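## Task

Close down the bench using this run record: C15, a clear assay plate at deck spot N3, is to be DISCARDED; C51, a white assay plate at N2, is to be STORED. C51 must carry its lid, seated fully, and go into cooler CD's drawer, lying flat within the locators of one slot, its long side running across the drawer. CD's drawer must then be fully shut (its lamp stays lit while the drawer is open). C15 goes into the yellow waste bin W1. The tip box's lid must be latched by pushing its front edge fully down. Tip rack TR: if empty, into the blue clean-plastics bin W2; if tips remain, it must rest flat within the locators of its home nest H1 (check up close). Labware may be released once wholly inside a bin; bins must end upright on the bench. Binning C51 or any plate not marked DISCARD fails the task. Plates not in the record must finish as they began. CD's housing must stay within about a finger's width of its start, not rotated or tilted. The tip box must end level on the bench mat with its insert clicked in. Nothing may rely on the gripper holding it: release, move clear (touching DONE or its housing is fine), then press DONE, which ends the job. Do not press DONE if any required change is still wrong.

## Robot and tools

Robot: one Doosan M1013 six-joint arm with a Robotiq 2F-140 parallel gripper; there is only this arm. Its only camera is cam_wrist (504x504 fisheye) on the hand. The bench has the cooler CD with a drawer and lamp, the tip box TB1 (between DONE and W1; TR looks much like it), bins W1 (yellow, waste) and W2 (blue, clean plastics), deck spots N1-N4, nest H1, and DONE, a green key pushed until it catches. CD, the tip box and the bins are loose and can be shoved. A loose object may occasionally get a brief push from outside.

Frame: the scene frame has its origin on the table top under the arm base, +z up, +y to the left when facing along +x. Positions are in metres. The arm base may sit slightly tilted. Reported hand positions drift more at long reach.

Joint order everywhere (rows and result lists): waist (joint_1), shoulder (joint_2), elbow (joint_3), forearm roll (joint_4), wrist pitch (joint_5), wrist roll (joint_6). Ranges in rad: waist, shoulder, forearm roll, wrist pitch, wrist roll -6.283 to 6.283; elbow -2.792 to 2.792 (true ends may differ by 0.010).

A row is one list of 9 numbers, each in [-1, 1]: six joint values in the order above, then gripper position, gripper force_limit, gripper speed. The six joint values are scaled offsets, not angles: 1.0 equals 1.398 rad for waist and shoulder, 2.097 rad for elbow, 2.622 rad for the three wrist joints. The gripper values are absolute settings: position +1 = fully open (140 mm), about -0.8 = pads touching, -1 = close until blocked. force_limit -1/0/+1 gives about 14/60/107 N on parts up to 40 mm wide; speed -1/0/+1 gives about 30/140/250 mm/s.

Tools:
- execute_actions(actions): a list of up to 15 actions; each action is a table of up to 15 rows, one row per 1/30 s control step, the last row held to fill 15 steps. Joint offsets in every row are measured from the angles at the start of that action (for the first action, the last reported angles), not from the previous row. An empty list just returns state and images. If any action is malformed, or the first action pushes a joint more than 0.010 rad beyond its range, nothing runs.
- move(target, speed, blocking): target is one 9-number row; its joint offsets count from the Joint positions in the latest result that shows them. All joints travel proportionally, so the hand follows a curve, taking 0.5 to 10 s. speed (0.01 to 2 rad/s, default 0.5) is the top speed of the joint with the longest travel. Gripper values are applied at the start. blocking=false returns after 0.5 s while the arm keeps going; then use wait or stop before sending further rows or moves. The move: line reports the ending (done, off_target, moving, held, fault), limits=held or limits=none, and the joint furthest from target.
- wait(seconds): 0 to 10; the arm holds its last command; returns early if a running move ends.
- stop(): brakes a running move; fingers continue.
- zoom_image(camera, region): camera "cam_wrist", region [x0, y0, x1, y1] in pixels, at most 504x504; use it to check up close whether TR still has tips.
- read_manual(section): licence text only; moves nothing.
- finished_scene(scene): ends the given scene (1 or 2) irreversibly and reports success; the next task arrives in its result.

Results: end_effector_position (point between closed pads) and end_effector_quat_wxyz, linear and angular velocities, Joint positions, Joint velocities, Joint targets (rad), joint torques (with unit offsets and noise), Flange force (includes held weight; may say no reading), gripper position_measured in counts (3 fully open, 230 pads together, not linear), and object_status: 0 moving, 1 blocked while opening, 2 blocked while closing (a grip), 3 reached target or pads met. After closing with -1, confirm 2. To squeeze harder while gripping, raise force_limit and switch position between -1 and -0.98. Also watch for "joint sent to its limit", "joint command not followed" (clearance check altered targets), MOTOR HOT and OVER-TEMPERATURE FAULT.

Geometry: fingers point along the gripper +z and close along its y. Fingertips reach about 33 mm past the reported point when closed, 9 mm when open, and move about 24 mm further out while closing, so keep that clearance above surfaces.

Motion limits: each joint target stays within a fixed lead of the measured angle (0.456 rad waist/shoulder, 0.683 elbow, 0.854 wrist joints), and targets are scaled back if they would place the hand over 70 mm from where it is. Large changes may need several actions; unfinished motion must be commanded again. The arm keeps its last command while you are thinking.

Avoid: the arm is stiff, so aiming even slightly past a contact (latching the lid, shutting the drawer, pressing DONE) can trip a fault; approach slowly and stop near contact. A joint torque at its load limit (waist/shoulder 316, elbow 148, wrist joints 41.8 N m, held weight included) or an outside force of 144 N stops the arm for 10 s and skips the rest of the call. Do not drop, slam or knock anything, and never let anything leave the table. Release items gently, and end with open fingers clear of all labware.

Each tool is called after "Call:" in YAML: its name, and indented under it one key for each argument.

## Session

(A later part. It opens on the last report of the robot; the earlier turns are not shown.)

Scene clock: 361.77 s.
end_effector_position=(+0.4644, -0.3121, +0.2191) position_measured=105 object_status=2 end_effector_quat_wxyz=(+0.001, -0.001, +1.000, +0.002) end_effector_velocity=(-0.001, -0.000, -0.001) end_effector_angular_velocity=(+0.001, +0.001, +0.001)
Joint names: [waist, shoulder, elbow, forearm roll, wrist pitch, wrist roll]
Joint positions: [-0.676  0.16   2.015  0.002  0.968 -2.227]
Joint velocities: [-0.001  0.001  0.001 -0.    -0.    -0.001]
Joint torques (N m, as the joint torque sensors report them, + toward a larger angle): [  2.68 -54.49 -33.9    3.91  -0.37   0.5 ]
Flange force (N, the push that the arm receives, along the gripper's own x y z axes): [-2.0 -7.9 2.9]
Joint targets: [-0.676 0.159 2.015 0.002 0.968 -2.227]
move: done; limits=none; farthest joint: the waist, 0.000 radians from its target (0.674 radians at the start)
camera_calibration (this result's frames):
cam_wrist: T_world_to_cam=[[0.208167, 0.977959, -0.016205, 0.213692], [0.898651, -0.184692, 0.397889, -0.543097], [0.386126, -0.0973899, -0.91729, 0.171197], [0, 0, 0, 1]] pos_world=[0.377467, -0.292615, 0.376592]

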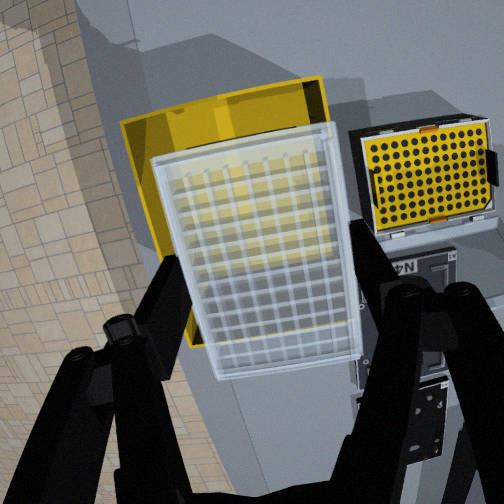

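Call:
move:
  target: [-0.0076,0.054,0.0186,0,-0.0441,-0.004,0.05,-0.2,0]
  speed: 0.12

Scene clock: 367.93 s.
end_effector_position=(+0.4666, -0.3213, +0.1595) position_measured=105 object_status=2 end_effector_quat_wxyz=(+0.001, -0.000, +1.000, +0.001) end_effector_velocity=(+0.001, -0.000, -0.001) end_effector_angular_velocity=(+0.000, -0.000, +0.000)
Joint names: [waist, shoulder, elbow, forearm roll, wrist pitch, wrist roll]
Joint positions: [-0.686  0.235  2.054  0.002  0.852 -2.237]
Joint velocities: [ 0.     0.002 -0.001  0.001 -0.002 -0.   ]
Joint torques (N m, as the joint torque sensors report them, + toward a larger angle): [  2.66 -59.61 -30.71   3.49  -0.3    0.57]
Flange force (N, the push that the arm receives, along the gripper's own x y z axes): [-2.7 -8.3 4.1]
Joint targets: [-0.686 0.235 2.054 0.002 0.852 -2.237]
move: done; limits=none; farthest joint: the shoulder, 0.001 radians from its target (0.076 radians at the start)
camera_calibration (this result's frames):
cam_wrist: T_world_to_cam=[[0.208472, 0.977884, -0.0168077, 0.221151], [0.898267, -0.184645, 0.398778, -0.523], [0.386855, -0.0982319, -0.916894, 0.114065], [0, 0, 0, 1]] pos_world=[0.379562, -0.301624, 0.316863]

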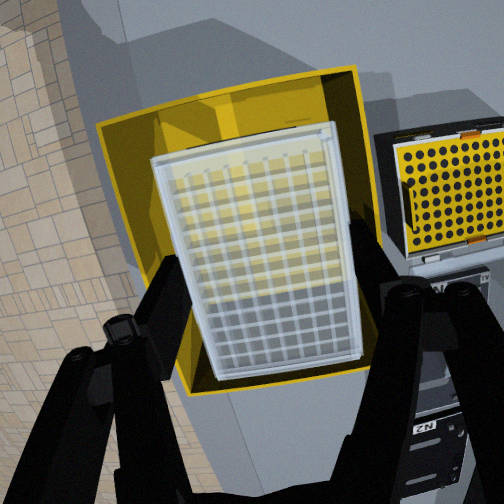

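Call:
move:
  target: [-0.003,0.047,0.0172,0,-0.0388,0,0.05,-0.2,0]
  speed: 0.07

Call:
execute_actions:
  actions:
    - [[0,0,0,0,0,0,0.3,-0.2,0]]
    - [[0,0,0,0,0,0,0.3,-0.2,0]]

Call:
move:
  target: [0,-0.106,-0.0595,0,0.1042,0,0.3,-0.2,0]
  speed: 0.25

Scene clock: 373.87 s.
end_effector_position=(+0.4651, -0.3230, +0.1079) position_measured=105 object_status=2 end_effector_quat_wxyz=(+0.001, +0.002, +1.000, +0.001) end_effector_velocity=(+0.000, -0.000, -0.000) end_effector_angular_velocity=(-0.000, -0.001, -0.001)
Joint names: [waist, shoulder, elbow, forearm roll, wrist pitch, wrist roll]
Joint positions: [-0.691  0.301  2.09   0.002  0.751 -2.237]
Joint velocities: [-0.     0.001 -0.     0.001 -0.001  0.   ]
Joint torques (N m, as the joint torque sensors report them, + toward a larger angle): [  3.03 -61.85 -27.91   3.06  -0.26   0.53]
Flange force (N, the push that the arm receives, along the gripper's own x y z axes): [0.3 -7.1 2.1]
Joint targets: [-0.691 0.301 2.090 0.002 0.751 -2.237]
move: done; limits=none; farthest joint: the wrist pitch, 0.001 radians from its target (0.102 radians at the start)
camera_calibration (this result's frames):
cam_wrist: T_world_to_cam=[[0.212684, 0.976975, -0.0168902, 0.220046], [0.897512, -0.188493, 0.398676, -0.502245], [0.386313, -0.099951, -0.916936, 0.0668666], [0, 0, 0, 1]] pos_world=[0.378139, -0.302966, 0.265262]

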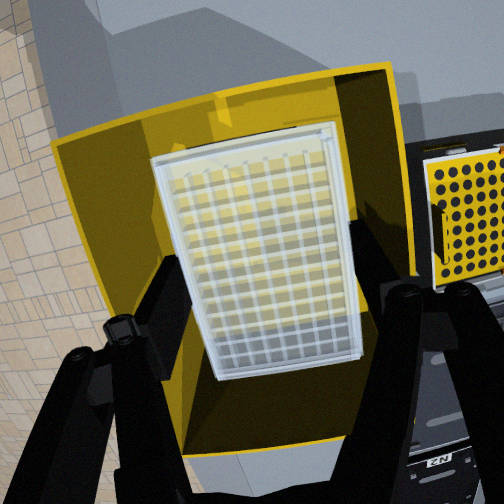

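Scene clock: 374.87 s.
end_effector_position=(+0.4650, -0.3230, +0.1078) position_measured=91 object_status=3 end_effector_quat_wxyz=(+0.001, +0.002, +1.000, +0.001) end_effector_velocity=(-0.001, -0.000, -0.000) end_effector_angular_velocity=(-0.000, +0.001, -0.000)
Joint names: [waist, shoulder, elbow, forearm roll, wrist pitch, wrist roll]
Joint positions: [-0.691  0.301  2.09   0.002  0.751 -2.237]
Joint velocities: [-0.001  0.     0.001 -0.001 -0.001 -0.   ]
Joint torques (N m, as the joint torque sensors report them, + toward a larger angle): [  3.08 -62.75 -27.89   3.16  -0.49   0.54]
Flange force (N, the push that the arm receives, along the gripper's own x y z axes): [-0.9 -8.1 3.4]
Flange force at the end of the 1st action (N, along the gripper's axes at the end of the call): [-0.6 -7.1 3.6]
Joint targets: [-0.691 0.301 2.090 0.002 0.751 -2.237]
camera_calibration (this result's frames):
cam_wrist: T_world_to_cam=[[0.212685, 0.976975, -0.0168871, 0.220043], [0.897514, -0.188495, 0.398669, -0.502235], [0.386307, -0.0999473, -0.916939, 0.0668589], [0, 0, 0, 1]] pos_world=[0.378135, -0.302964, 0.265247]

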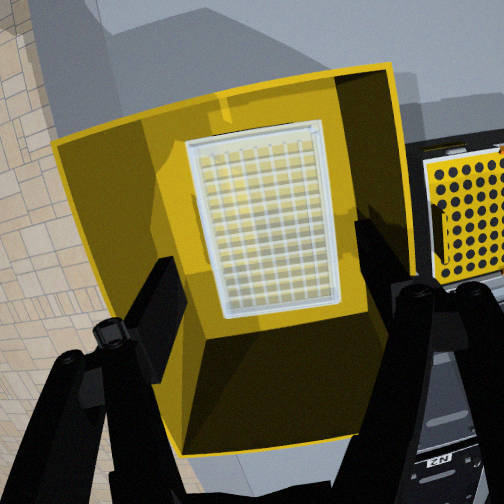

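Scene clock: 376.37 s.
end_effector_position=(+0.4700, -0.3272, +0.2464) position_measured=91 object_status=3 end_effector_quat_wxyz=(+0.001, +0.002, +1.000, +0.001) end_effector_velocity=(+0.000, -0.000, +0.001) end_effector_angular_velocity=(+0.001, +0.000, -0.001)
Joint names: [waist, shoulder, elbow, forearm roll, wrist pitch, wrist roll]
Joint positions: [-0.691  0.152  1.965  0.002  1.024 -2.237]
Joint velocities: [-0.001 -0.    -0.001  0.     0.002 -0.   ]
Joint torques (N m, as the joint torque sensors report them, + toward a larger angle): [  2.96 -54.77 -34.92   3.91  -0.29   0.54]
Flange force (N, the push that the arm receives, along the gripper's own x y z axes): [-2.2 -8.9 2.2]
Joint targets: [-0.691 0.152 1.965 0.002 1.024 -2.237]
move: done; limits=none; farthest joint: the waist, 0.000 radians from its target (0.000 radians at the start)
camera_calibration (this result's frames):
cam_wrist: T_world_to_cam=[[0.212335, 0.977057, -0.0165261, 0.225525], [0.897574, -0.18832, 0.398617, -0.5627], [0.38636, -0.099474, -0.916968, 0.191674], [0, 0, 0, 1]] pos_world=[0.383123, -0.307252, 0.403788]

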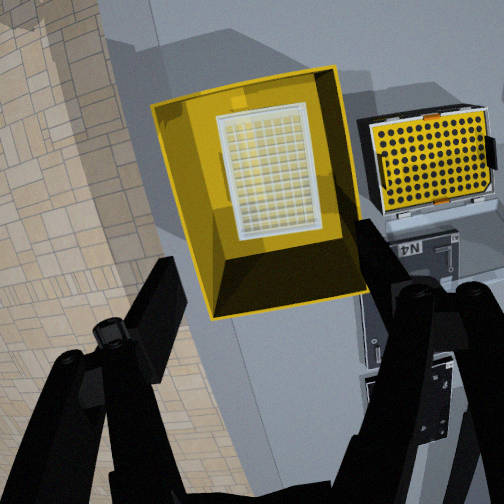

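Call:
move:
  target: [0.2003,-0.028,0.082,0,-0.0505,0.105,0.3,0,0]
  speed: 0.4

Call:
zoom_image:
  camera: "cam_wrist"
  region: [140, 100, 400, 320]

Scene clock: 385.07 s.
end_effector_position=(+0.4802, -0.1591, +0.1892) position_measured=91 object_status=3 end_effector_quat_wxyz=(+0.001, -0.001, +1.000, +0.002) end_effector_velocity=(+0.000, +0.000, +0.001) end_effector_angular_velocity=(-0.001, -0.003, -0.001)
Joint names: [waist, shoulder, elbow, forearm roll, wrist pitch, wrist roll]
Joint positions: [-0.411  0.113  2.137  0.002  0.892 -1.962]
Joint velocities: [ 0.    -0.002 -0.     0.    -0.001  0.001]
Joint torques (N m, as the joint torque sensors report them, + toward a larger angle): [  5.16 -47.38 -31.21   3.56  -0.36   0.55]
Flange force (N, the push that the arm receives, along the gripper's own x y z axes): [-2.3 -12.7 1.4]
Joint targets: [-0.410 0.113 2.137 0.002 0.891 -1.962]
move: done; limits=none; farthest joint: the waist, 0.000 radians from its target (0.280 radians at the start)
camera_calibration (this result's frames):
cam_wrist: T_world_to_cam=[[0.207832, 0.978026, -0.0164453, 0.060496], [0.898746, -0.184295, 0.397858, -0.517198], [0.386085, -0.0974678, -0.9173, 0.152556], [0, 0, 0, 1]] pos_world=[0.393357, -0.139614, 0.346706]

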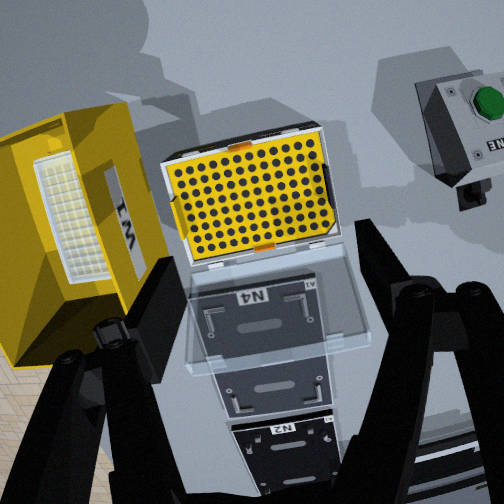

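Region (140, 100, 400, 320) of cam_wrist's 504x504 image, scaled by 1.938, with more detail than that image has; it fills the top 426 rows of this view, and the rest is white.

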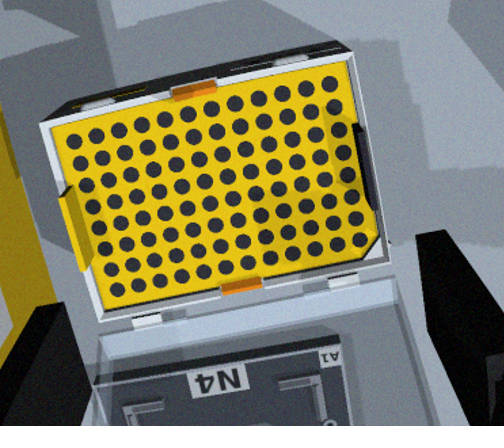

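Call:
move:
  target: [-0.013,0.0896,0.0383,0,-0.0785,-0.007,-0.4,0,0]
  speed: 0.12

Call:
execute_actions:
  actions:
    - [[0,0.0022,0.0006,0,-0.0016,0,-0.4,0,0]]

Scene clock: 394.17 s.
end_effector_position=(+0.4733, -0.1660, +0.0943) position_measured=179 object_status=3 end_effector_quat_wxyz=(+0.001, -0.001, +1.000, +0.001) end_effector_velocity=(-0.001, +0.000, -0.001) end_effector_angular_velocity=(+0.001, +0.002, -0.000)
Joint names: [waist, shoulder, elbow, forearm roll, wrist pitch, wrist roll]
Joint positions: [-0.429  0.239  2.217  0.002  0.686 -1.98 ]
Joint velocities: [-0.001  0.002  0.001  0.    -0.001 -0.   ]
Joint torques (N m, as the joint torque sensors report them, + toward a larger angle): [  2.99 -54.53 -25.82   2.98  -0.4    0.5 ]
Flange force (N, the push that the arm receives, along the gripper's own x y z axes): [-3.3 -8.6 5.4]
Joint targets: [-0.429 0.239 2.217 0.002 0.686 -1.980]
move: done; limits=none; farthest joint: the waist, 0.000 radians from its target (0.019 radians at the start)
camera_calibration (this result's frames):
cam_wrist: T_world_to_cam=[[0.20791, 0.978005, -0.0167306, 0.0670885], [0.898683, -0.184238, 0.398026, -0.474464], [0.386189, -0.097789, -0.917222, 0.0673635], [0, 0, 0, 1]] pos_world=[0.38643, -0.14644, 0.251759]

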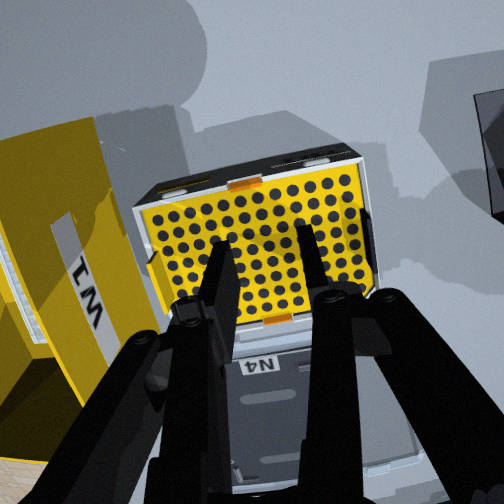

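Scene clock: 394.67 s.
end_effector_position=(+0.4733, -0.1660, +0.0923) position_measured=179 object_status=3 end_effector_quat_wxyz=(+0.001, -0.001, +1.000, +0.001) end_effector_velocity=(+0.000, -0.001, +0.000) end_effector_angular_velocity=(-0.002, -0.000, +0.001)
Joint names: [waist, shoulder, elbow, forearm roll, wrist pitch, wrist roll]
Joint positions: [-0.429  0.242  2.219  0.002  0.682 -1.98 ]
Joint velocities: [-0.001 -0.    -0.    -0.002 -0.    -0.   ]
Joint torques (N m, as the joint torque sensors report them, + toward a larger angle): [  3.5  -53.72 -26.06   2.94  -0.32   0.56]
Flange force (N, the push that the arm receives, along the gripper's own x y z axes): [-0.7 -8.8 3.7]
Joint targets: [-0.429 0.242 2.219 0.002 0.682 -1.980]
camera_calibration (this result's frames):
cam_wrist: T_world_to_cam=[[0.207916, 0.978004, -0.0167092, 0.0670374], [0.898733, -0.184265, 0.397901, -0.473628], [0.38607, -0.0977469, -0.917276, 0.0656424], [0, 0, 0, 1]] pos_world=[0.386385, -0.14642, 0.24979]

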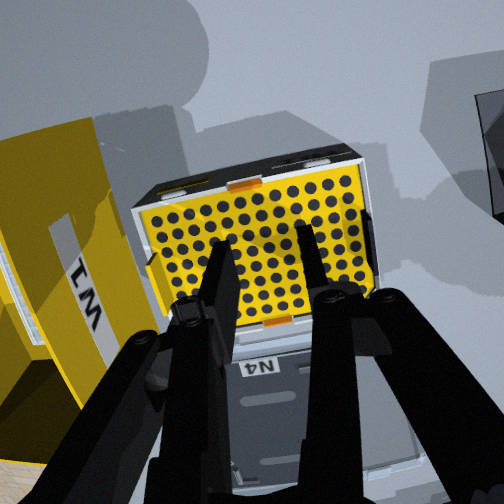

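Call:
execute_actions:
  actions:
    - [[0,0.0022,0.0006,0,-0.0016,0,-0.4,0,0]]
    - [[0,0.0022,0.0006,0,-0.0016,0,-0.4,0,0]]
    - [[0,0.0016,0.0004,0,-0.0012,0,-0.4,0,0]]

Scene clock: 399.53 s.
end_effector_position=(+0.4731, -0.1659, +0.0870) position_measured=179 object_status=3 end_effector_quat_wxyz=(+0.001, -0.001, +1.000, +0.001) end_effector_velocity=(-0.001, -0.000, +0.001) end_effector_angular_velocity=(-0.001, +0.001, +0.002)
Joint names: [waist, shoulder, elbow, forearm roll, wrist pitch, wrist roll]
Joint positions: [-0.429  0.25   2.222  0.002  0.67  -1.98 ]
Joint velocities: [-0.    -0.001  0.    -0.003  0.001 -0.   ]
Joint torques (N m, as the joint torque sensors report them, + toward a larger angle): [  2.91 -54.96 -25.18   2.87  -0.47   0.5 ]
Flange force (N, the push that the arm receives, along the gripper's own x y z axes): [-2.7 -7.9 4.0]
Flange force at the end of the 1st action (N, along the gripper's axes at the end of the call): [-2.4 -8.1 5.0]
Flange force at the end of the 2nd action (N, along the gripper's axes at the end of the call): [-2.0 -7.9 4.5]
Joint targets: [-0.429 0.250 2.222 0.002 0.670 -1.980]
camera_calibration (this result's frames):
cam_wrist: T_world_to_cam=[[0.20792, 0.978004, -0.0166844, 0.0669072], [0.898809, -0.184299, 0.397715, -0.47139], [0.385892, -0.0976889, -0.917357, 0.0608792], [0, 0, 0, 1]] pos_world=[0.386286, -0.146365, 0.244443]

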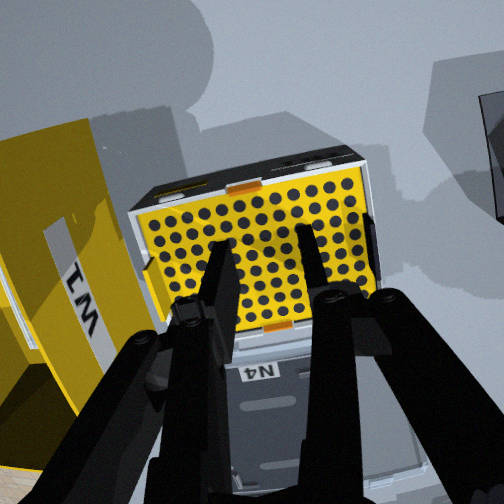

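Call:
execute_actions:
  actions:
    - [[0,0.0011,0.0003,0,-0.0008,0,-0.4,0,0]]
    - [[0,0.0011,0.0003,0,-0.0008,0,-0.4,0,0]]

Scene clock: 404.13 s.
end_effector_position=(+0.4731, -0.1659, +0.0850) position_measured=179 object_status=3 end_effector_quat_wxyz=(+0.001, -0.001, +1.000, +0.001) end_effector_velocity=(-0.001, +0.000, -0.001) end_effector_angular_velocity=(+0.001, +0.002, -0.001)
Joint names: [waist, shoulder, elbow, forearm roll, wrist pitch, wrist roll]
Joint positions: [-0.429  0.253  2.223  0.002  0.666 -1.98 ]
Joint velocities: [-0.     0.001 -0.     0.     0.001 -0.   ]
Joint torques (N m, as the joint torque sensors report them, + toward a larger angle): [  3.03 -50.77 -23.62   3.01  -1.01   0.4 ]
Flange force (N, the push that the arm receives, along the gripper's own x y z axes): [-0.7 -7.5 -4.2]
Flange force at the end of the 1st action (N, along the gripper's axes at the end of the call): [-3.0 -8.3 5.0]
Joint targets: [-0.429 0.253 2.223 0.002 0.666 -1.980]
camera_calibration (this result's frames):
cam_wrist: T_world_to_cam=[[0.207922, 0.978003, -0.0166677, 0.0668518], [0.89885, -0.184318, 0.397611, -0.470542], [0.385793, -0.097654, -0.917402, 0.0591733], [0, 0, 0, 1]] pos_world=[0.386218, -0.146332, 0.242493]

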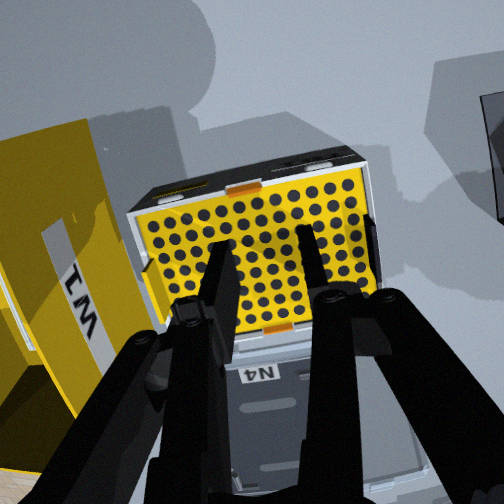

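Call:
execute_actions:
  actions:
    - [[0,0.0007,0.0002,0,-0.0005,0,-0.4,0,0]]

Scene clock: 407.40 s.
end_effector_position=(+0.4730, -0.1658, +0.0844) position_measured=179 object_status=3 end_effector_quat_wxyz=(+0.001, -0.001, +1.000, +0.001) end_effector_velocity=(+0.000, +0.000, -0.000) end_effector_angular_velocity=(+0.000, +0.001, +0.000)
Joint names: [waist, shoulder, elbow, forearm roll, wrist pitch, wrist roll]
Joint positions: [-0.429  0.254  2.224  0.002  0.665 -1.98 ]
Joint velocities: [ 0.     0.001 -0.001 -0.     0.001  0.   ]
Joint torques (N m, as the joint torque sensors report them, + toward a larger angle): [  2.65 -22.39 -10.16   3.23  -4.64   0.56]
Flange force (N, the push that the arm receives, along the gripper's own x y z axes): [7.7 -3.8 -65.5]
Joint targets: [-0.429 0.254 2.224 0.002 0.665 -1.980]
camera_calibration (this result's frames):
cam_wrist: T_world_to_cam=[[0.207924, 0.978003, -0.0166708, 0.0668362], [0.898848, -0.184318, 0.397618, -0.470287], [0.385798, -0.0976587, -0.9174, 0.058641], [0, 0, 0, 1]] pos_world=[0.386196, -0.146321, 0.241906]

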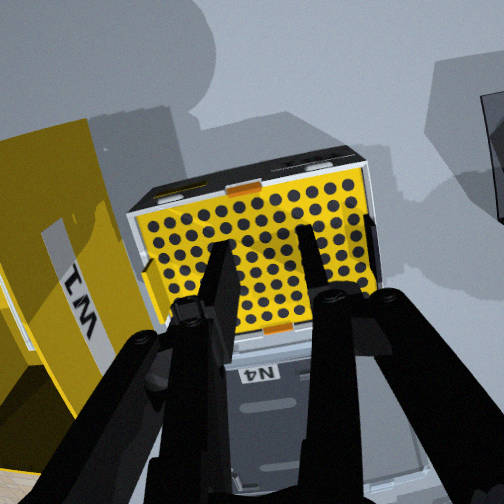

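Call:
move:
  target: [0,-0.125,-0.05,0,0.1065,0,-1,0,0]
  speed: 0.3

Call:
move:
  target: [0.036,0.1366,-0.1187,0,0.022,0.02,-1,0,0]
  speed: 0.4

Call:
move:
  target: [0,0.06,0.0262,0,-0.053,0,-1,0,0]
  speed: 0.2

Scene clock: 416.77 s.
end_effector_position=(+0.4743, -0.1666, +0.2145) position_measured=233 object_status=3 end_effector_quat_wxyz=(+0.001, -0.001, +1.000, +0.002) end_effector_velocity=(+0.000, -0.000, +0.001) end_effector_angular_velocity=(+0.000, -0.002, -0.001)
Joint names: [waist, shoulder, elbow, forearm roll, wrist pitch, wrist roll]
Joint positions: [-0.429  0.079  2.119  0.002  0.944 -1.98 ]
Joint velocities: [-0.001 -0.002 -0.001  0.001  0.001 -0.001]
Joint torques (N m, as the joint torque sensors report them, + toward a larger angle): [  2.71 -45.6  -33.71   3.7   -0.31   0.58]
Flange force (N, the push that the arm receives, along the gripper's own x y z axes): [-2.7 -7.7 2.7]
Joint targets: [-0.429 0.079 2.119 0.002 0.944 -1.980]
move: done; limits=none; farthest joint: the waist, 0.000 radians from its target (0.000 radians at the start)
camera_calibration (this result's frames):
cam_wrist: T_world_to_cam=[[0.207601, 0.978076, -0.0163919, 0.0695341], [0.898705, -0.184083, 0.398048, -0.523299], [0.386303, -0.0973666, -0.917218, 0.177174], [0, 0, 0, 1]] pos_world=[0.387414, -0.14709, 0.371945]

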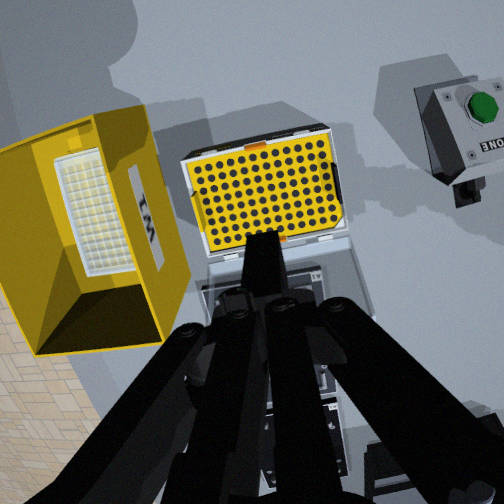

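Scene clock: 417.87 s.
end_effector_position=(+0.6084, -0.1895, +0.2209) position_measured=233 object_status=3 end_effector_quat_wxyz=(+0.001, +0.000, +1.000, +0.002) end_effector_velocity=(-0.000, -0.000, -0.000) end_effector_angular_velocity=(-0.001, +0.002, +0.001)
Joint names: [waist, shoulder, elbow, forearm roll, wrist pitch, wrist roll]
Joint positions: [-0.378  0.27   1.87   0.002  1.001 -1.928]
Joint velocities: [ 0.     0.     0.    -0.001  0.001  0.   ]
Joint torques (N m, as the joint torque sensors report them, + toward a larger angle): [  2.58 -67.73 -34.69   3.84  -0.4    0.52]
Flange force (N, the push that the arm receives, along the gripper's own x y z axes): [-5.9 -6.9 3.6]
Joint targets: [-0.378 0.270 1.870 0.002 1.001 -1.928]
move: done; limits=none; farthest joint: the waist, 0.000 radians from its target (0.050 radians at the start)
camera_calibration (this result's frames):
cam_wrist: T_world_to_cam=[[0.209573, 0.977656, -0.0163766, 0.0629719], [0.898242, -0.185878, 0.39826, -0.650613], [0.386317, -0.0981745, -0.917126, 0.12882], [0, 0, 0, 1]] pos_world=[0.521446, -0.169853, 0.378288]

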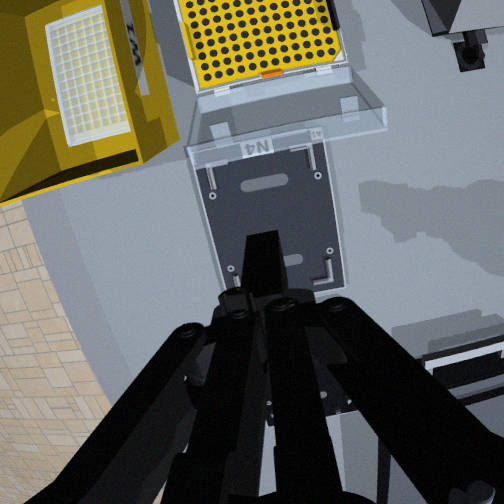

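Scene clock: 418.97 s.
end_effector_position=(+0.6115, -0.1906, +0.1427) position_measured=233 object_status=3 end_effector_quat_wxyz=(+0.001, +0.000, +1.000, +0.001) end_effector_velocity=(+0.001, -0.001, -0.000) end_effector_angular_velocity=(-0.000, -0.001, -0.001)
Joint names: [waist, shoulder, elbow, forearm roll, wrist pitch, wrist roll]
Joint positions: [-0.378  0.354  1.925  0.002  0.863 -1.928]
Joint velocities: [-0.001  0.001 -0.001  0.    -0.001 -0.   ]
Joint torques (N m, as the joint torque sensors report them, + toward a larger angle): [  4.03 -69.41 -31.59   3.47  -0.4    0.65]
Flange force (N, the push that the arm receives, along the gripper's own x y z axes): [-0.4 -7.6 1.2]
Joint targets: [-0.378 0.354 1.925 0.002 0.862 -1.928]
move: done; limits=none; farthest joint: the waist, 0.000 radians from its target (0.000 radians at the start)
camera_calibration (this result's frames):
cam_wrist: T_world_to_cam=[[0.20976, 0.977613, -0.0165416, 0.0619632], [0.898175, -0.185975, 0.398365, -0.622522], [0.38637, -0.0984182, -0.917078, 0.0557116], [0, 0, 0, 1]] pos_world=[0.524611, -0.170867, 0.300108]

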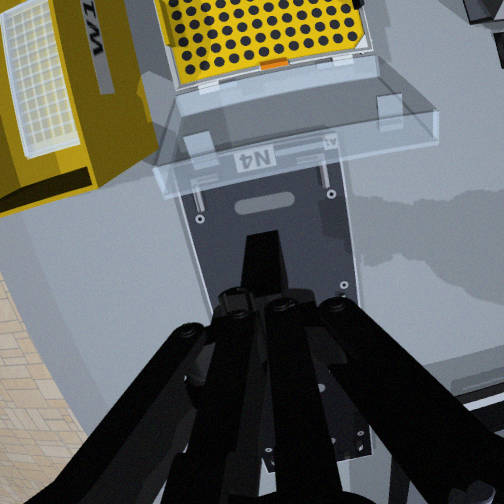

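Call:
move:
  target: [0,-0.101,0.0877,0,-0.016,0,-1,0,0]
  speed: 0.05

Scene clock: 429.47 s.
end_effector_position=(+0.5177, -0.1556, +0.1493) position_measured=233 object_status=3 end_effector_quat_wxyz=(+0.001, +0.000, +1.000, +0.002) end_effector_velocity=(-0.001, +0.000, -0.000) end_effector_angular_velocity=(-0.000, +0.001, +0.000)
Joint names: [waist, shoulder, elbow, forearm roll, wrist pitch, wrist roll]
Joint positions: [-0.378  0.213  2.109  0.002  0.821 -1.928]
Joint velocities: [-0.    -0.001  0.002 -0.001  0.    -0.   ]
Joint torques (N m, as the joint torque sensors report them, + toward a larger angle): [  2.17 -55.32 -29.96   3.27  -0.37   0.7 ]
Flange force (N, the push that the arm receives, along the gripper's own x y z axes): [-3.4 -6.5 2.7]
Joint targets: [-0.378 0.213 2.109 0.002 0.821 -1.928]
move: done; limits=none; farthest joint: the waist, 0.000 radians from its target (0.000 radians at the start)
camera_calibration (this result's frames):
cam_wrist: T_world_to_cam=[[0.209795, 0.977607, -0.0164791, 0.0475867], [0.89846, -0.186107, 0.39766, -0.534432], [0.385688, -0.0982328, -0.917385, 0.101881], [0, 0, 0, 1]] pos_world=[0.430888, -0.135974, 0.306771]

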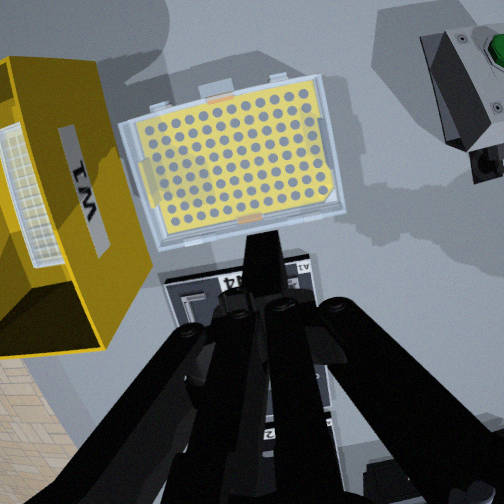

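Call:
move:
  target: [-0.0508,-0.0356,0.0668,0,-0.035,-0.015,-0.2,0,0]
  speed: 0.12

Call:
move:
  target: [0,0.011,0.0033,0,-0.0085,0,-0.2,0,0]
  speed: 0.02

Scene clock: 437.00 s.
end_effector_position=(+0.4455, -0.1647, +0.1196) position_measured=154 object_status=3 end_effector_quat_wxyz=(+0.001, +0.016, +1.000, +0.001) end_effector_velocity=(-0.001, +0.000, +0.000) end_effector_angular_velocity=(-0.001, -0.001, +0.001)
Joint names: [waist, shoulder, elbow, forearm roll, wrist pitch, wrist roll]
Joint positions: [-0.449  0.163  2.249  0.002  0.729 -1.967]
Joint velocities: [ 0.    -0.002  0.001 -0.001 -0.001 -0.   ]
Joint torques (N m, as the joint torque sensors report them, + toward a larger angle): [  2.86 -47.93 -26.81   3.03  -0.69   0.6 ]
Flange force (N, the push that the arm receives, along the gripper's own x y z axes): [-3.6 -8.5 3.1]
Joint targets: [-0.449 0.163 2.249 0.002 0.729 -1.967]
move: done; limits=none; farthest joint: the waist, 0.000 radians from its target (0.071 radians at the start)
camera_calibration (this result's frames):
cam_wrist: T_world_to_cam=[[0.240795, 0.97043, -0.0168158, 0.0561158], [0.891584, -0.214318, 0.39893, -0.461146], [0.38353, -0.111053, -0.916827, 0.100455], [0, 0, 0, 1]] pos_world=[0.35911, -0.142132, 0.277008]

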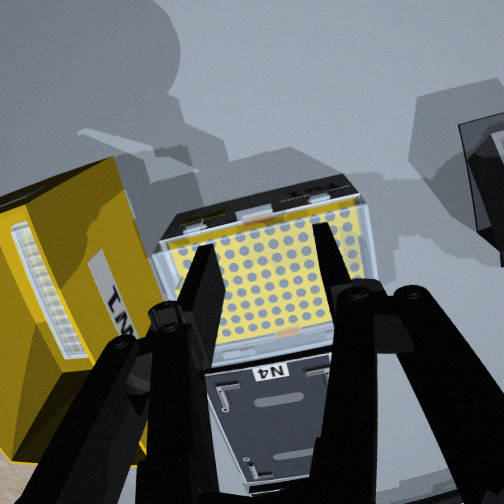

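Scene clock: 438.33 s.
end_effector_position=(+0.4455, -0.1647, +0.1098) position_measured=154 object_status=3 end_effector_quat_wxyz=(+0.001, +0.016, +1.000, +0.001) end_effector_velocity=(-0.000, -0.001, -0.001) end_effector_angular_velocity=(+0.000, +0.003, +0.000)
Joint names: [waist, shoulder, elbow, forearm roll, wrist pitch, wrist roll]
Joint positions: [-0.449  0.178  2.256  0.002  0.707 -1.967]
Joint velocities: [-0.001  0.003 -0.001 -0.002  0.     0.   ]
Joint torques (N m, as the joint torque sensors report them, + toward a larger angle): [  2.83 -49.16 -26.53   2.9   -0.3    0.59]
Flange force (N, the push that the arm receives, along the gripper's own x y z axes): [-3.2 -8.6 4.8]
Joint targets: [-0.449 0.178 2.256 0.002 0.707 -1.967]
move: done; limits=none; farthest joint: the waist, 0.000 radians from its target (0.000 radians at the start)
camera_calibration (this result's frames):
cam_wrist: T_world_to_cam=[[0.240825, 0.970423, -0.0168424, 0.0559374], [0.891588, -0.214337, 0.398912, -0.457254], [0.383503, -0.111084, -0.916834, 0.0914733], [0, 0, 0, 1]] pos_world=[0.35913, -0.142128, 0.267212]

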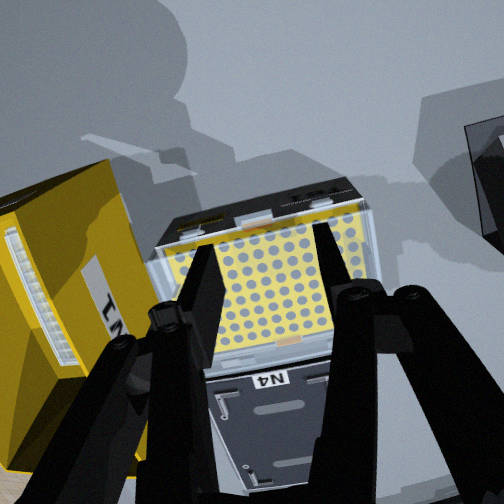

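Wrong yaw direction; fix and descend.

Call:
execute_actions:
  actions:
    - [[0,0,0,0,0,-0.025,-0.2,0,0]]
    - [[0,0.0022,0.0007,0,-0.0017,0,-0.2,0,0]]
    - [[0,0.0016,0.0005,0,-0.0013,0,-0.2,0,0]]
    - [[0,0.0011,0.0003,0,-0.0008,0,-0.2,0,0]]
    - [[0,0.0011,0.0003,0,-0.0008,0,-0.2,0,0]]

Scene clock: 445.03 s.
end_effector_position=(+0.4454, -0.1646, +0.1045) position_measured=154 object_status=3 end_effector_quat_wxyz=(+0.001, -0.017, +1.000, +0.001) end_effector_velocity=(+0.001, +0.000, +0.000) end_effector_angular_velocity=(-0.001, -0.001, +0.001)
Joint names: [waist, shoulder, elbow, forearm roll, wrist pitch, wrist roll]
Joint positions: [-0.449  0.187  2.259  0.002  0.695 -2.033]
Joint velocities: [ 0.001 -0.001 -0.    -0.001 -0.    -0.   ]
Joint torques (N m, as the joint torque sensors report them, + toward a larger angle): [  3.91 -49.27 -26.25   2.99  -0.39   0.64]
Flange force (N, the push that the arm receives, along the gripper's own x y z axes): [-0.9 -10.5 4.0]
Flange force at the end of the 1st action (N, along the gripper's axes at the end of the call): [-1.9 -9.0 4.9]
Flange force at the end of the 2nd action (N, along the gripper's axes at the end of the call): [-0.8 -9.2 3.4]
Flange force at the end of the 3rd action (N, along the gripper's axes at the end of the call): [0.1 -8.1 1.5]
Flange force at the end of the 4th action (N, along the gripper's axes at the end of the call): [-2.8 -8.7 5.2]
Joint targets: [-0.449 0.187 2.259 0.002 0.695 -2.033]
camera_calibration (this result's frames):
cam_wrist: T_world_to_cam=[[0.176788, 0.984103, -0.0169647, 0.0865998], [0.903682, -0.155463, 0.398985, -0.45072], [0.390005, -0.0858666, -0.9168, 0.08786], [0, 0, 0, 1]] pos_world=[0.357732, -0.147749, 0.26185]

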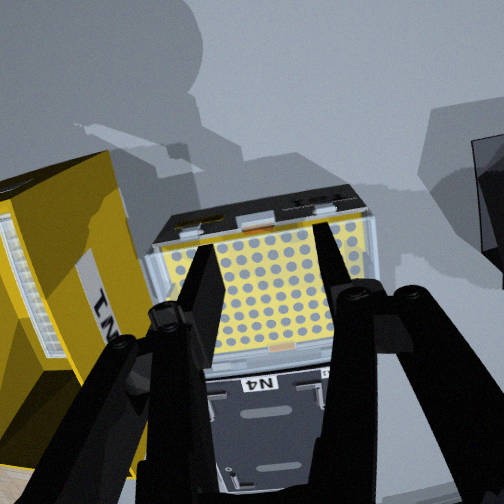

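Call:
execute_actions:
  actions:
    - [[0,0.0008,0.0002,0,-0.0006,0,-0.2,0,0]]

Scene clock: 447.90 s.
end_effector_position=(+0.4454, -0.1646, +0.1038) position_measured=154 object_status=3 end_effector_quat_wxyz=(+0.001, -0.017, +1.000, +0.001) end_effector_velocity=(-0.000, -0.001, -0.000) end_effector_angular_velocity=(-0.001, +0.000, +0.000)
Joint names: [waist, shoulder, elbow, forearm roll, wrist pitch, wrist roll]
Joint positions: [-0.449  0.188  2.26   0.002  0.693 -2.033]
Joint velocities: [-0.001  0.     0.    -0.001 -0.001 -0.   ]
Joint torques (N m, as the joint torque sensors report them, + toward a larger angle): [  3.5  -44.08 -23.73   3.42  -1.16   0.55]
Flange force (N, the push that the arm receives, along the gripper's own x y z axes): [0.7 -9.0 -7.7]
Joint targets: [-0.449 0.188 2.260 0.002 0.693 -2.033]
camera_calibration (this result's frames):
cam_wrist: T_world_to_cam=[[0.176791, 0.984102, -0.0169797, 0.0865975], [0.903663, -0.155456, 0.399031, -0.450482], [0.390048, -0.0858891, -0.91678, 0.0872061], [0, 0, 0, 1]] pos_world=[0.35776, -0.147761, 0.261176]

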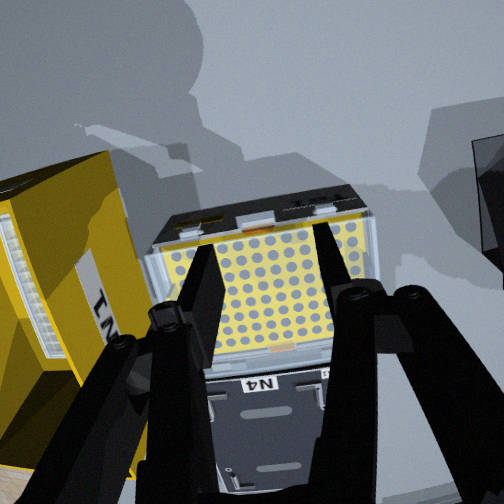

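Call:
execute_actions:
  actions:
    - [[0,0.0006,0.00015,0,-0.00045,0,-0.2,0,0]]

Scene clock: 451.23 s.
end_effector_position=(+0.4454, -0.1646, +0.1033) position_measured=154 object_status=3 end_effector_quat_wxyz=(+0.001, -0.017, +1.000, +0.001) end_effector_velocity=(-0.000, +0.000, -0.000) end_effector_angular_velocity=(+0.000, +0.000, +0.000)
Joint names: [waist, shoulder, elbow, forearm roll, wrist pitch, wrist roll]
Joint positions: [-0.449  0.189  2.26   0.002  0.692 -2.033]
Joint velocities: [ 0.  0.  0.  0. -0. -0.]
Joint torques (N m, as the joint torque sensors report them, + toward a larger angle): [  3.25 -22.57 -14.59   3.48  -4.97   0.6 ]
Flange force (N, the push that the arm receives, along the gripper's own x y z axes): [10.7 -4.0 -57.1]
Joint targets: [-0.449 0.189 2.260 0.002 0.692 -2.033]
camera_calibration (this result's frames):
cam_wrist: T_world_to_cam=[[0.176794, 0.984101, -0.0170032, 0.0866008], [0.903631, -0.155442, 0.399109, -0.450322], [0.390121, -0.0859248, -0.916746, 0.0867102], [0, 0, 0, 1]] pos_world=[0.357787, -0.147772, 0.260692]

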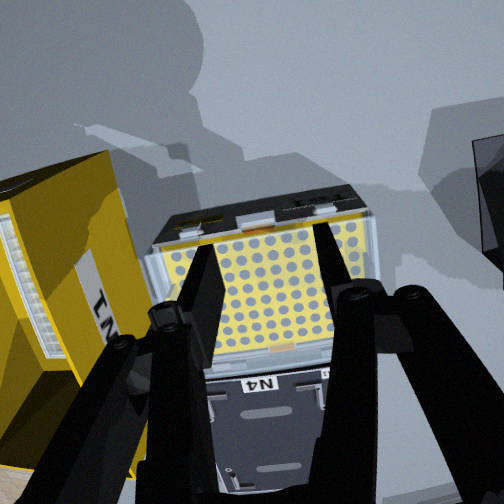

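Call:
move:
  target: [0,-0.075,-0.028,0,0.0624,0,-0.2,0,0]
  speed: 0.25

Call:
move:
  target: [0.306,-0.06,0.0424,0,-0.002,0.176,-0.2,0,0]

Scene clock: 456.93 s.
end_effector_position=(+0.4462, -0.1651, +0.1760) position_measured=154 object_status=3 end_effector_quat_wxyz=(+0.001, -0.017, +1.000, +0.001) end_effector_velocity=(-0.000, +0.001, +0.000) end_effector_angular_velocity=(+0.001, +0.001, +0.000)
Joint names: [waist, shoulder, elbow, forearm roll, wrist pitch, wrist roll]
Joint positions: [-0.449  0.084  2.201  0.002  0.855 -2.033]
Joint velocities: [ 0.001 -0.     0.     0.001  0.001  0.   ]
Joint torques (N m, as the joint torque sensors report them, + toward a larger angle): [  2.89 -44.32 -31.17   3.52  -0.55   0.76]
Flange force (N, the push that the arm receives, along the gripper's own x y z axes): [-3.4 -9.6 4.6]
Joint targets: [-0.449 0.084 2.201 0.002 0.855 -2.033]
move: done; limits=none; farthest joint: the waist, 0.000 radians from its target (0.000 radians at the start)
camera_calibration (this result's frames):
cam_wrist: T_world_to_cam=[[0.176595, 0.98414, -0.0167942, 0.0881857], [0.903641, -0.155339, 0.399128, -0.480063], [0.390189, -0.0856601, -0.916741, 0.153005], [0, 0, 0, 1]] pos_world=[0.35853, -0.148253, 0.333354]

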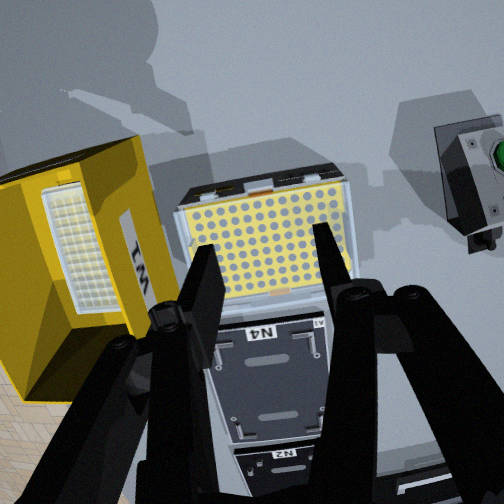

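Scene clock: 458.33 s.
end_effector_position=(+0.4207, +0.0349, +0.1764) position_measured=154 object_status=3 end_effector_quat_wxyz=(+0.001, +0.000, +1.000, +0.001) end_effector_velocity=(-0.001, +0.000, -0.000) end_effector_angular_velocity=(+0.000, +0.002, -0.000)
Joint names: [waist, shoulder, elbow, forearm roll, wrist pitch, wrist roll]
Joint positions: [-0.022  0.     2.29   0.002  0.85  -1.571]
Joint velocities: [ 0.001 -0.     0.001  0.     0.001  0.001]
Joint torques (N m, as the joint torque sensors report them, + toward a larger angle): [  2.54 -34.52 -30.85   3.56  -0.28   0.68]
Flange force (N, the push that the arm receives, along the gripper's own x y z axes): [-6.2 -7.4 3.8]
Joint targets: [-0.022 0.000 2.290 0.002 0.850 -1.571]
move: done; limits=none; farthest joint: the waist, 0.000 radians from its target (0.428 radians at the start)
camera_calibration (this result's frames):
cam_wrist: T_world_to_cam=[[0.209514, 0.97767, -0.0163171, -0.117823], [0.898065, -0.1858, 0.398696, -0.422601], [0.386761, -0.098186, -0.916938, 0.182329], [0, 0, 0, 1]] pos_world=[0.333691, 0.054575, 0.333751]

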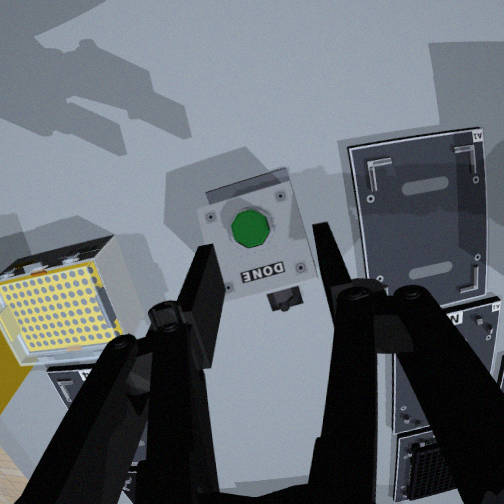

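Call:
move:
  target: [-0.017,0.0565,0.0223,0,-0.0473,-0.009,-0.5,0,0]
  speed: 0.12

Scene clock: 464.60 s.
end_effector_position=(+0.4203, +0.0250, +0.1246) position_measured=192 object_status=3 end_effector_quat_wxyz=(+0.000, +0.000, +1.000, +0.001) end_effector_velocity=(+0.001, +0.001, +0.000) end_effector_angular_velocity=(+0.001, -0.003, +0.000)
Joint names: [waist, shoulder, elbow, forearm roll, wrist pitch, wrist roll]
Joint positions: [-0.045  0.079  2.337  0.002  0.726 -1.595]
Joint velocities: [ 0.001  0.    -0.001  0.001 -0.002 -0.   ]
Joint torques (N m, as the joint torque sensors report them, + toward a larger angle): [  3.2  -40.1  -27.23   3.04  -0.3    0.53]
Flange force (N, the push that the arm receives, along the gripper's own x y z axes): [-7.0 -8.2 5.8]
Joint targets: [-0.045 0.079 2.337 0.002 0.726 -1.595]
move: done; limits=none; farthest joint: the waist, 0.000 radians from its target (0.024 radians at the start)
camera_calibration (this result's frames):
cam_wrist: T_world_to_cam=[[0.209804, 0.977599, -0.0168129, -0.108921], [0.898687, -0.186038, 0.397179, -0.40352], [0.385154, -0.0984393, -0.917587, 0.134832], [0, 0, 0, 1]] pos_world=[0.333559, 0.0446835, 0.282159]

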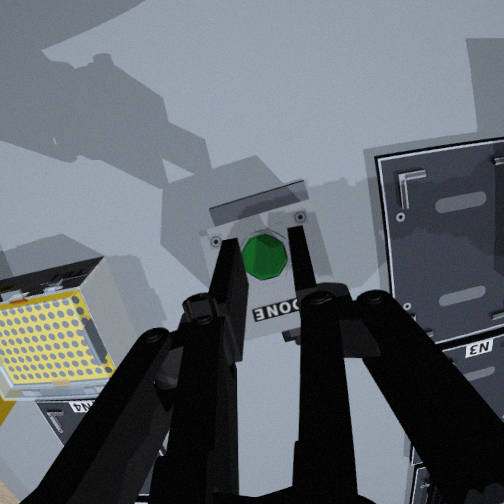

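Call:
execute_actions:
  actions:
    - [[0,0,0,0,0,0,-1,0,0]]
    - [[0,0.006,0.0018,0,-0.0046,0,-1,0,0]]
    - [[0,0.0036,0.0011,0,-0.0028,0,-1,0,0]]
    - [[0,0.0024,0.0007,0,-0.0018,0,-1,0,0]]
    - [[0,0.0024,0.0007,0,-0.0018,0,-1,0,0]]
    - [[0,0.0024,0.0007,0,-0.0018,0,-1,0,0]]
    - [[0,0.0018,0.0005,0,-0.0014,0,-1,0,0]]

Scene clock: 472.57 s.
end_effector_position=(+0.4203, +0.0250, +0.1095) position_measured=233 object_status=3 end_effector_quat_wxyz=(+0.000, +0.000, +1.000, +0.001) end_effector_velocity=(-0.000, +0.000, +0.000) end_effector_angular_velocity=(+0.000, +0.000, +0.000)
Joint names: [waist, shoulder, elbow, forearm roll, wrist pitch, wrist roll]
Joint positions: [-0.045  0.105  2.349  0.002  0.689 -1.595]
Joint velocities: [ 0. -0. -0.  0.  0.  0.]
Joint torques (N m, as the joint torque sensors report them, + toward a larger angle): [  2.78 -41.43 -26.08   3.05  -0.24   0.51]
Flange force (N, the push that the arm receives, along the gripper's own x y z axes): [-6.6 -7.3 6.3]
Flange force at the end of the 3rd action (N, along the gripper's axes at the end of the call): [-6.3 -8.6 4.8]
Flange force at the end of the 4th action (N, along the gripper's axes at the end of the call): [-6.6 -9.9 4.2]
Flange force at the end of the 5th action (N, along the gripper's axes at the end of the call): [-6.2 -6.7 4.5]
Flange force at the end of the 6th action (N, along the gripper's axes at the end of the call): [-5.4 -9.2 4.8]
Joint targets: [-0.045 0.105 2.349 0.002 0.689 -1.595]
camera_calibration (this result's frames):
cam_wrist: T_world_to_cam=[[0.209842, 0.977589, -0.016921, -0.109182], [0.898805, -0.186061, 0.396902, -0.397536], [0.384859, -0.0984955, -0.917705, 0.12109], [0, 0, 0, 1]] pos_world=[0.333616, 0.0446964, 0.267061]

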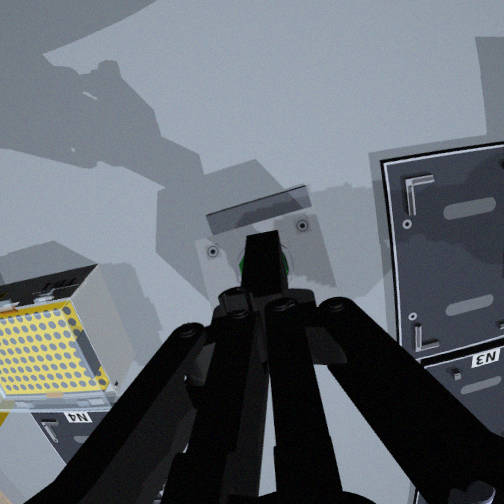

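Call:
execute_actions:
  actions:
    - [[0,0.0012,0.00035,0,-0.0009,0,-1,0,0]]
    - [[0,0.0012,0.00035,0,-0.0009,0,-1,0,0]]
    - [[0,0.0008,0.0002,0,-0.0006,0,-1,0,0]]

Scene clock: 477.70 s.
end_effector_position=(+0.4203, +0.0250, +0.1070) position_measured=233 object_status=3 end_effector_quat_wxyz=(+0.000, +0.000, +1.000, +0.001) end_effector_velocity=(+0.002, -0.000, +0.001) end_effector_angular_velocity=(+0.001, -0.003, -0.002)
Joint names: [waist, shoulder, elbow, forearm roll, wrist pitch, wrist roll]
Joint positions: [-0.045  0.11   2.351  0.002  0.683 -1.595]
Joint velocities: [-0.001 -0.    -0.002  0.001 -0.001  0.   ]
Joint torques (N m, as the joint torque sensors report them, + toward a larger angle): [  2.37 -39.43 -24.7    2.77  -0.74   0.65]
Flange force (N, the push that the arm receives, along the gripper's own x y z axes): [-5.9 -6.9 0.2]
Flange force at the end of the 1st action (N, along the gripper's axes at the end of the call): [-6.3 -7.2 1.0]
Flange force at the end of the 2nd action (N, along the gripper's axes at the end of the call): [-3.3 -7.0 -0.7]
Joint targets: [-0.045 0.110 2.351 0.002 0.683 -1.595]
camera_calibration (this result's frames):
cam_wrist: T_world_to_cam=[[0.209848, 0.977587, -0.0169401, -0.109225], [0.898826, -0.186065, 0.396852, -0.39652], [0.384805, -0.098505, -0.917726, 0.118788], [0, 0, 0, 1]] pos_world=[0.333613, 0.0446999, 0.264524]

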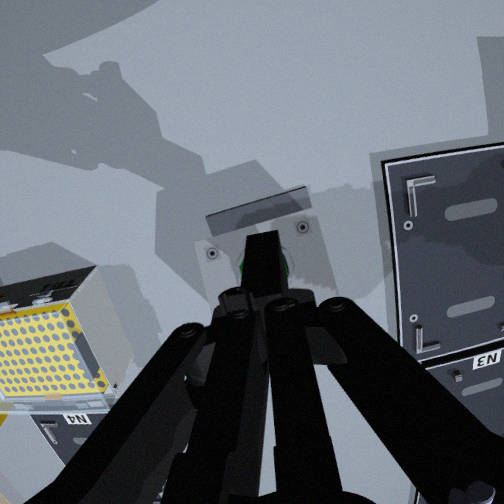

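Call:
execute_actions:
  actions:
    - [[0,0.001,0.0003,0,-0.0008,0,-1,0,0]]
    - [[0,0.001,0.0003,0,-0.0008,0,-1,0,0]]

Scene clock: 483.53 s.
end_effector_position=(+0.4203, +0.0250, +0.1061) position_measured=233 object_status=3 end_effector_quat_wxyz=(+0.000, +0.000, +1.000, +0.001) end_effector_velocity=(-0.001, +0.000, -0.001) end_effector_angular_velocity=(+0.001, +0.002, -0.002)
Joint names: [waist, shoulder, elbow, forearm roll, wrist pitch, wrist roll]
Joint positions: [-0.045  0.111  2.351  0.002  0.68  -1.595]
Joint velocities: [-0.     0.001  0.001  0.001  0.     0.   ]
Joint torques (N m, as the joint torque sensors report them, + toward a larger angle): no reading
Flange force (N, the push that the arm receives, along the gripper's own x y z axes): no reading
camera_calibration (this result's frames):
cam_wrist: T_world_to_cam=[[0.209852, 0.977587, -0.0169303, -0.109242], [0.898799, -0.186065, 0.396914, -0.396198], [0.384868, -0.0985099, -0.9177, 0.118015], [0, 0, 0, 1]] pos_world=[0.333607, 0.0447011, 0.263709]
The task's run has ended: the event that ends the task has happened.

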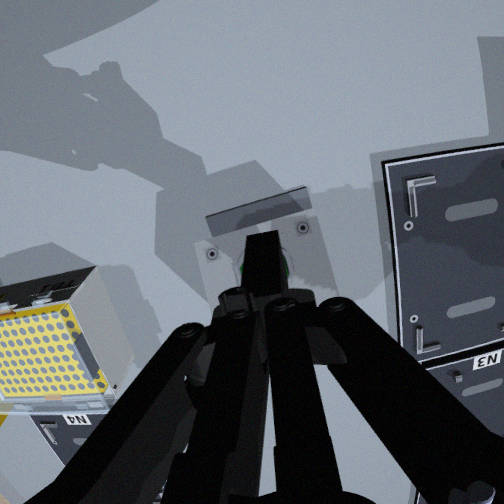

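Call:
finished_scene:
  scene: 2

The scene is finished: the task was done.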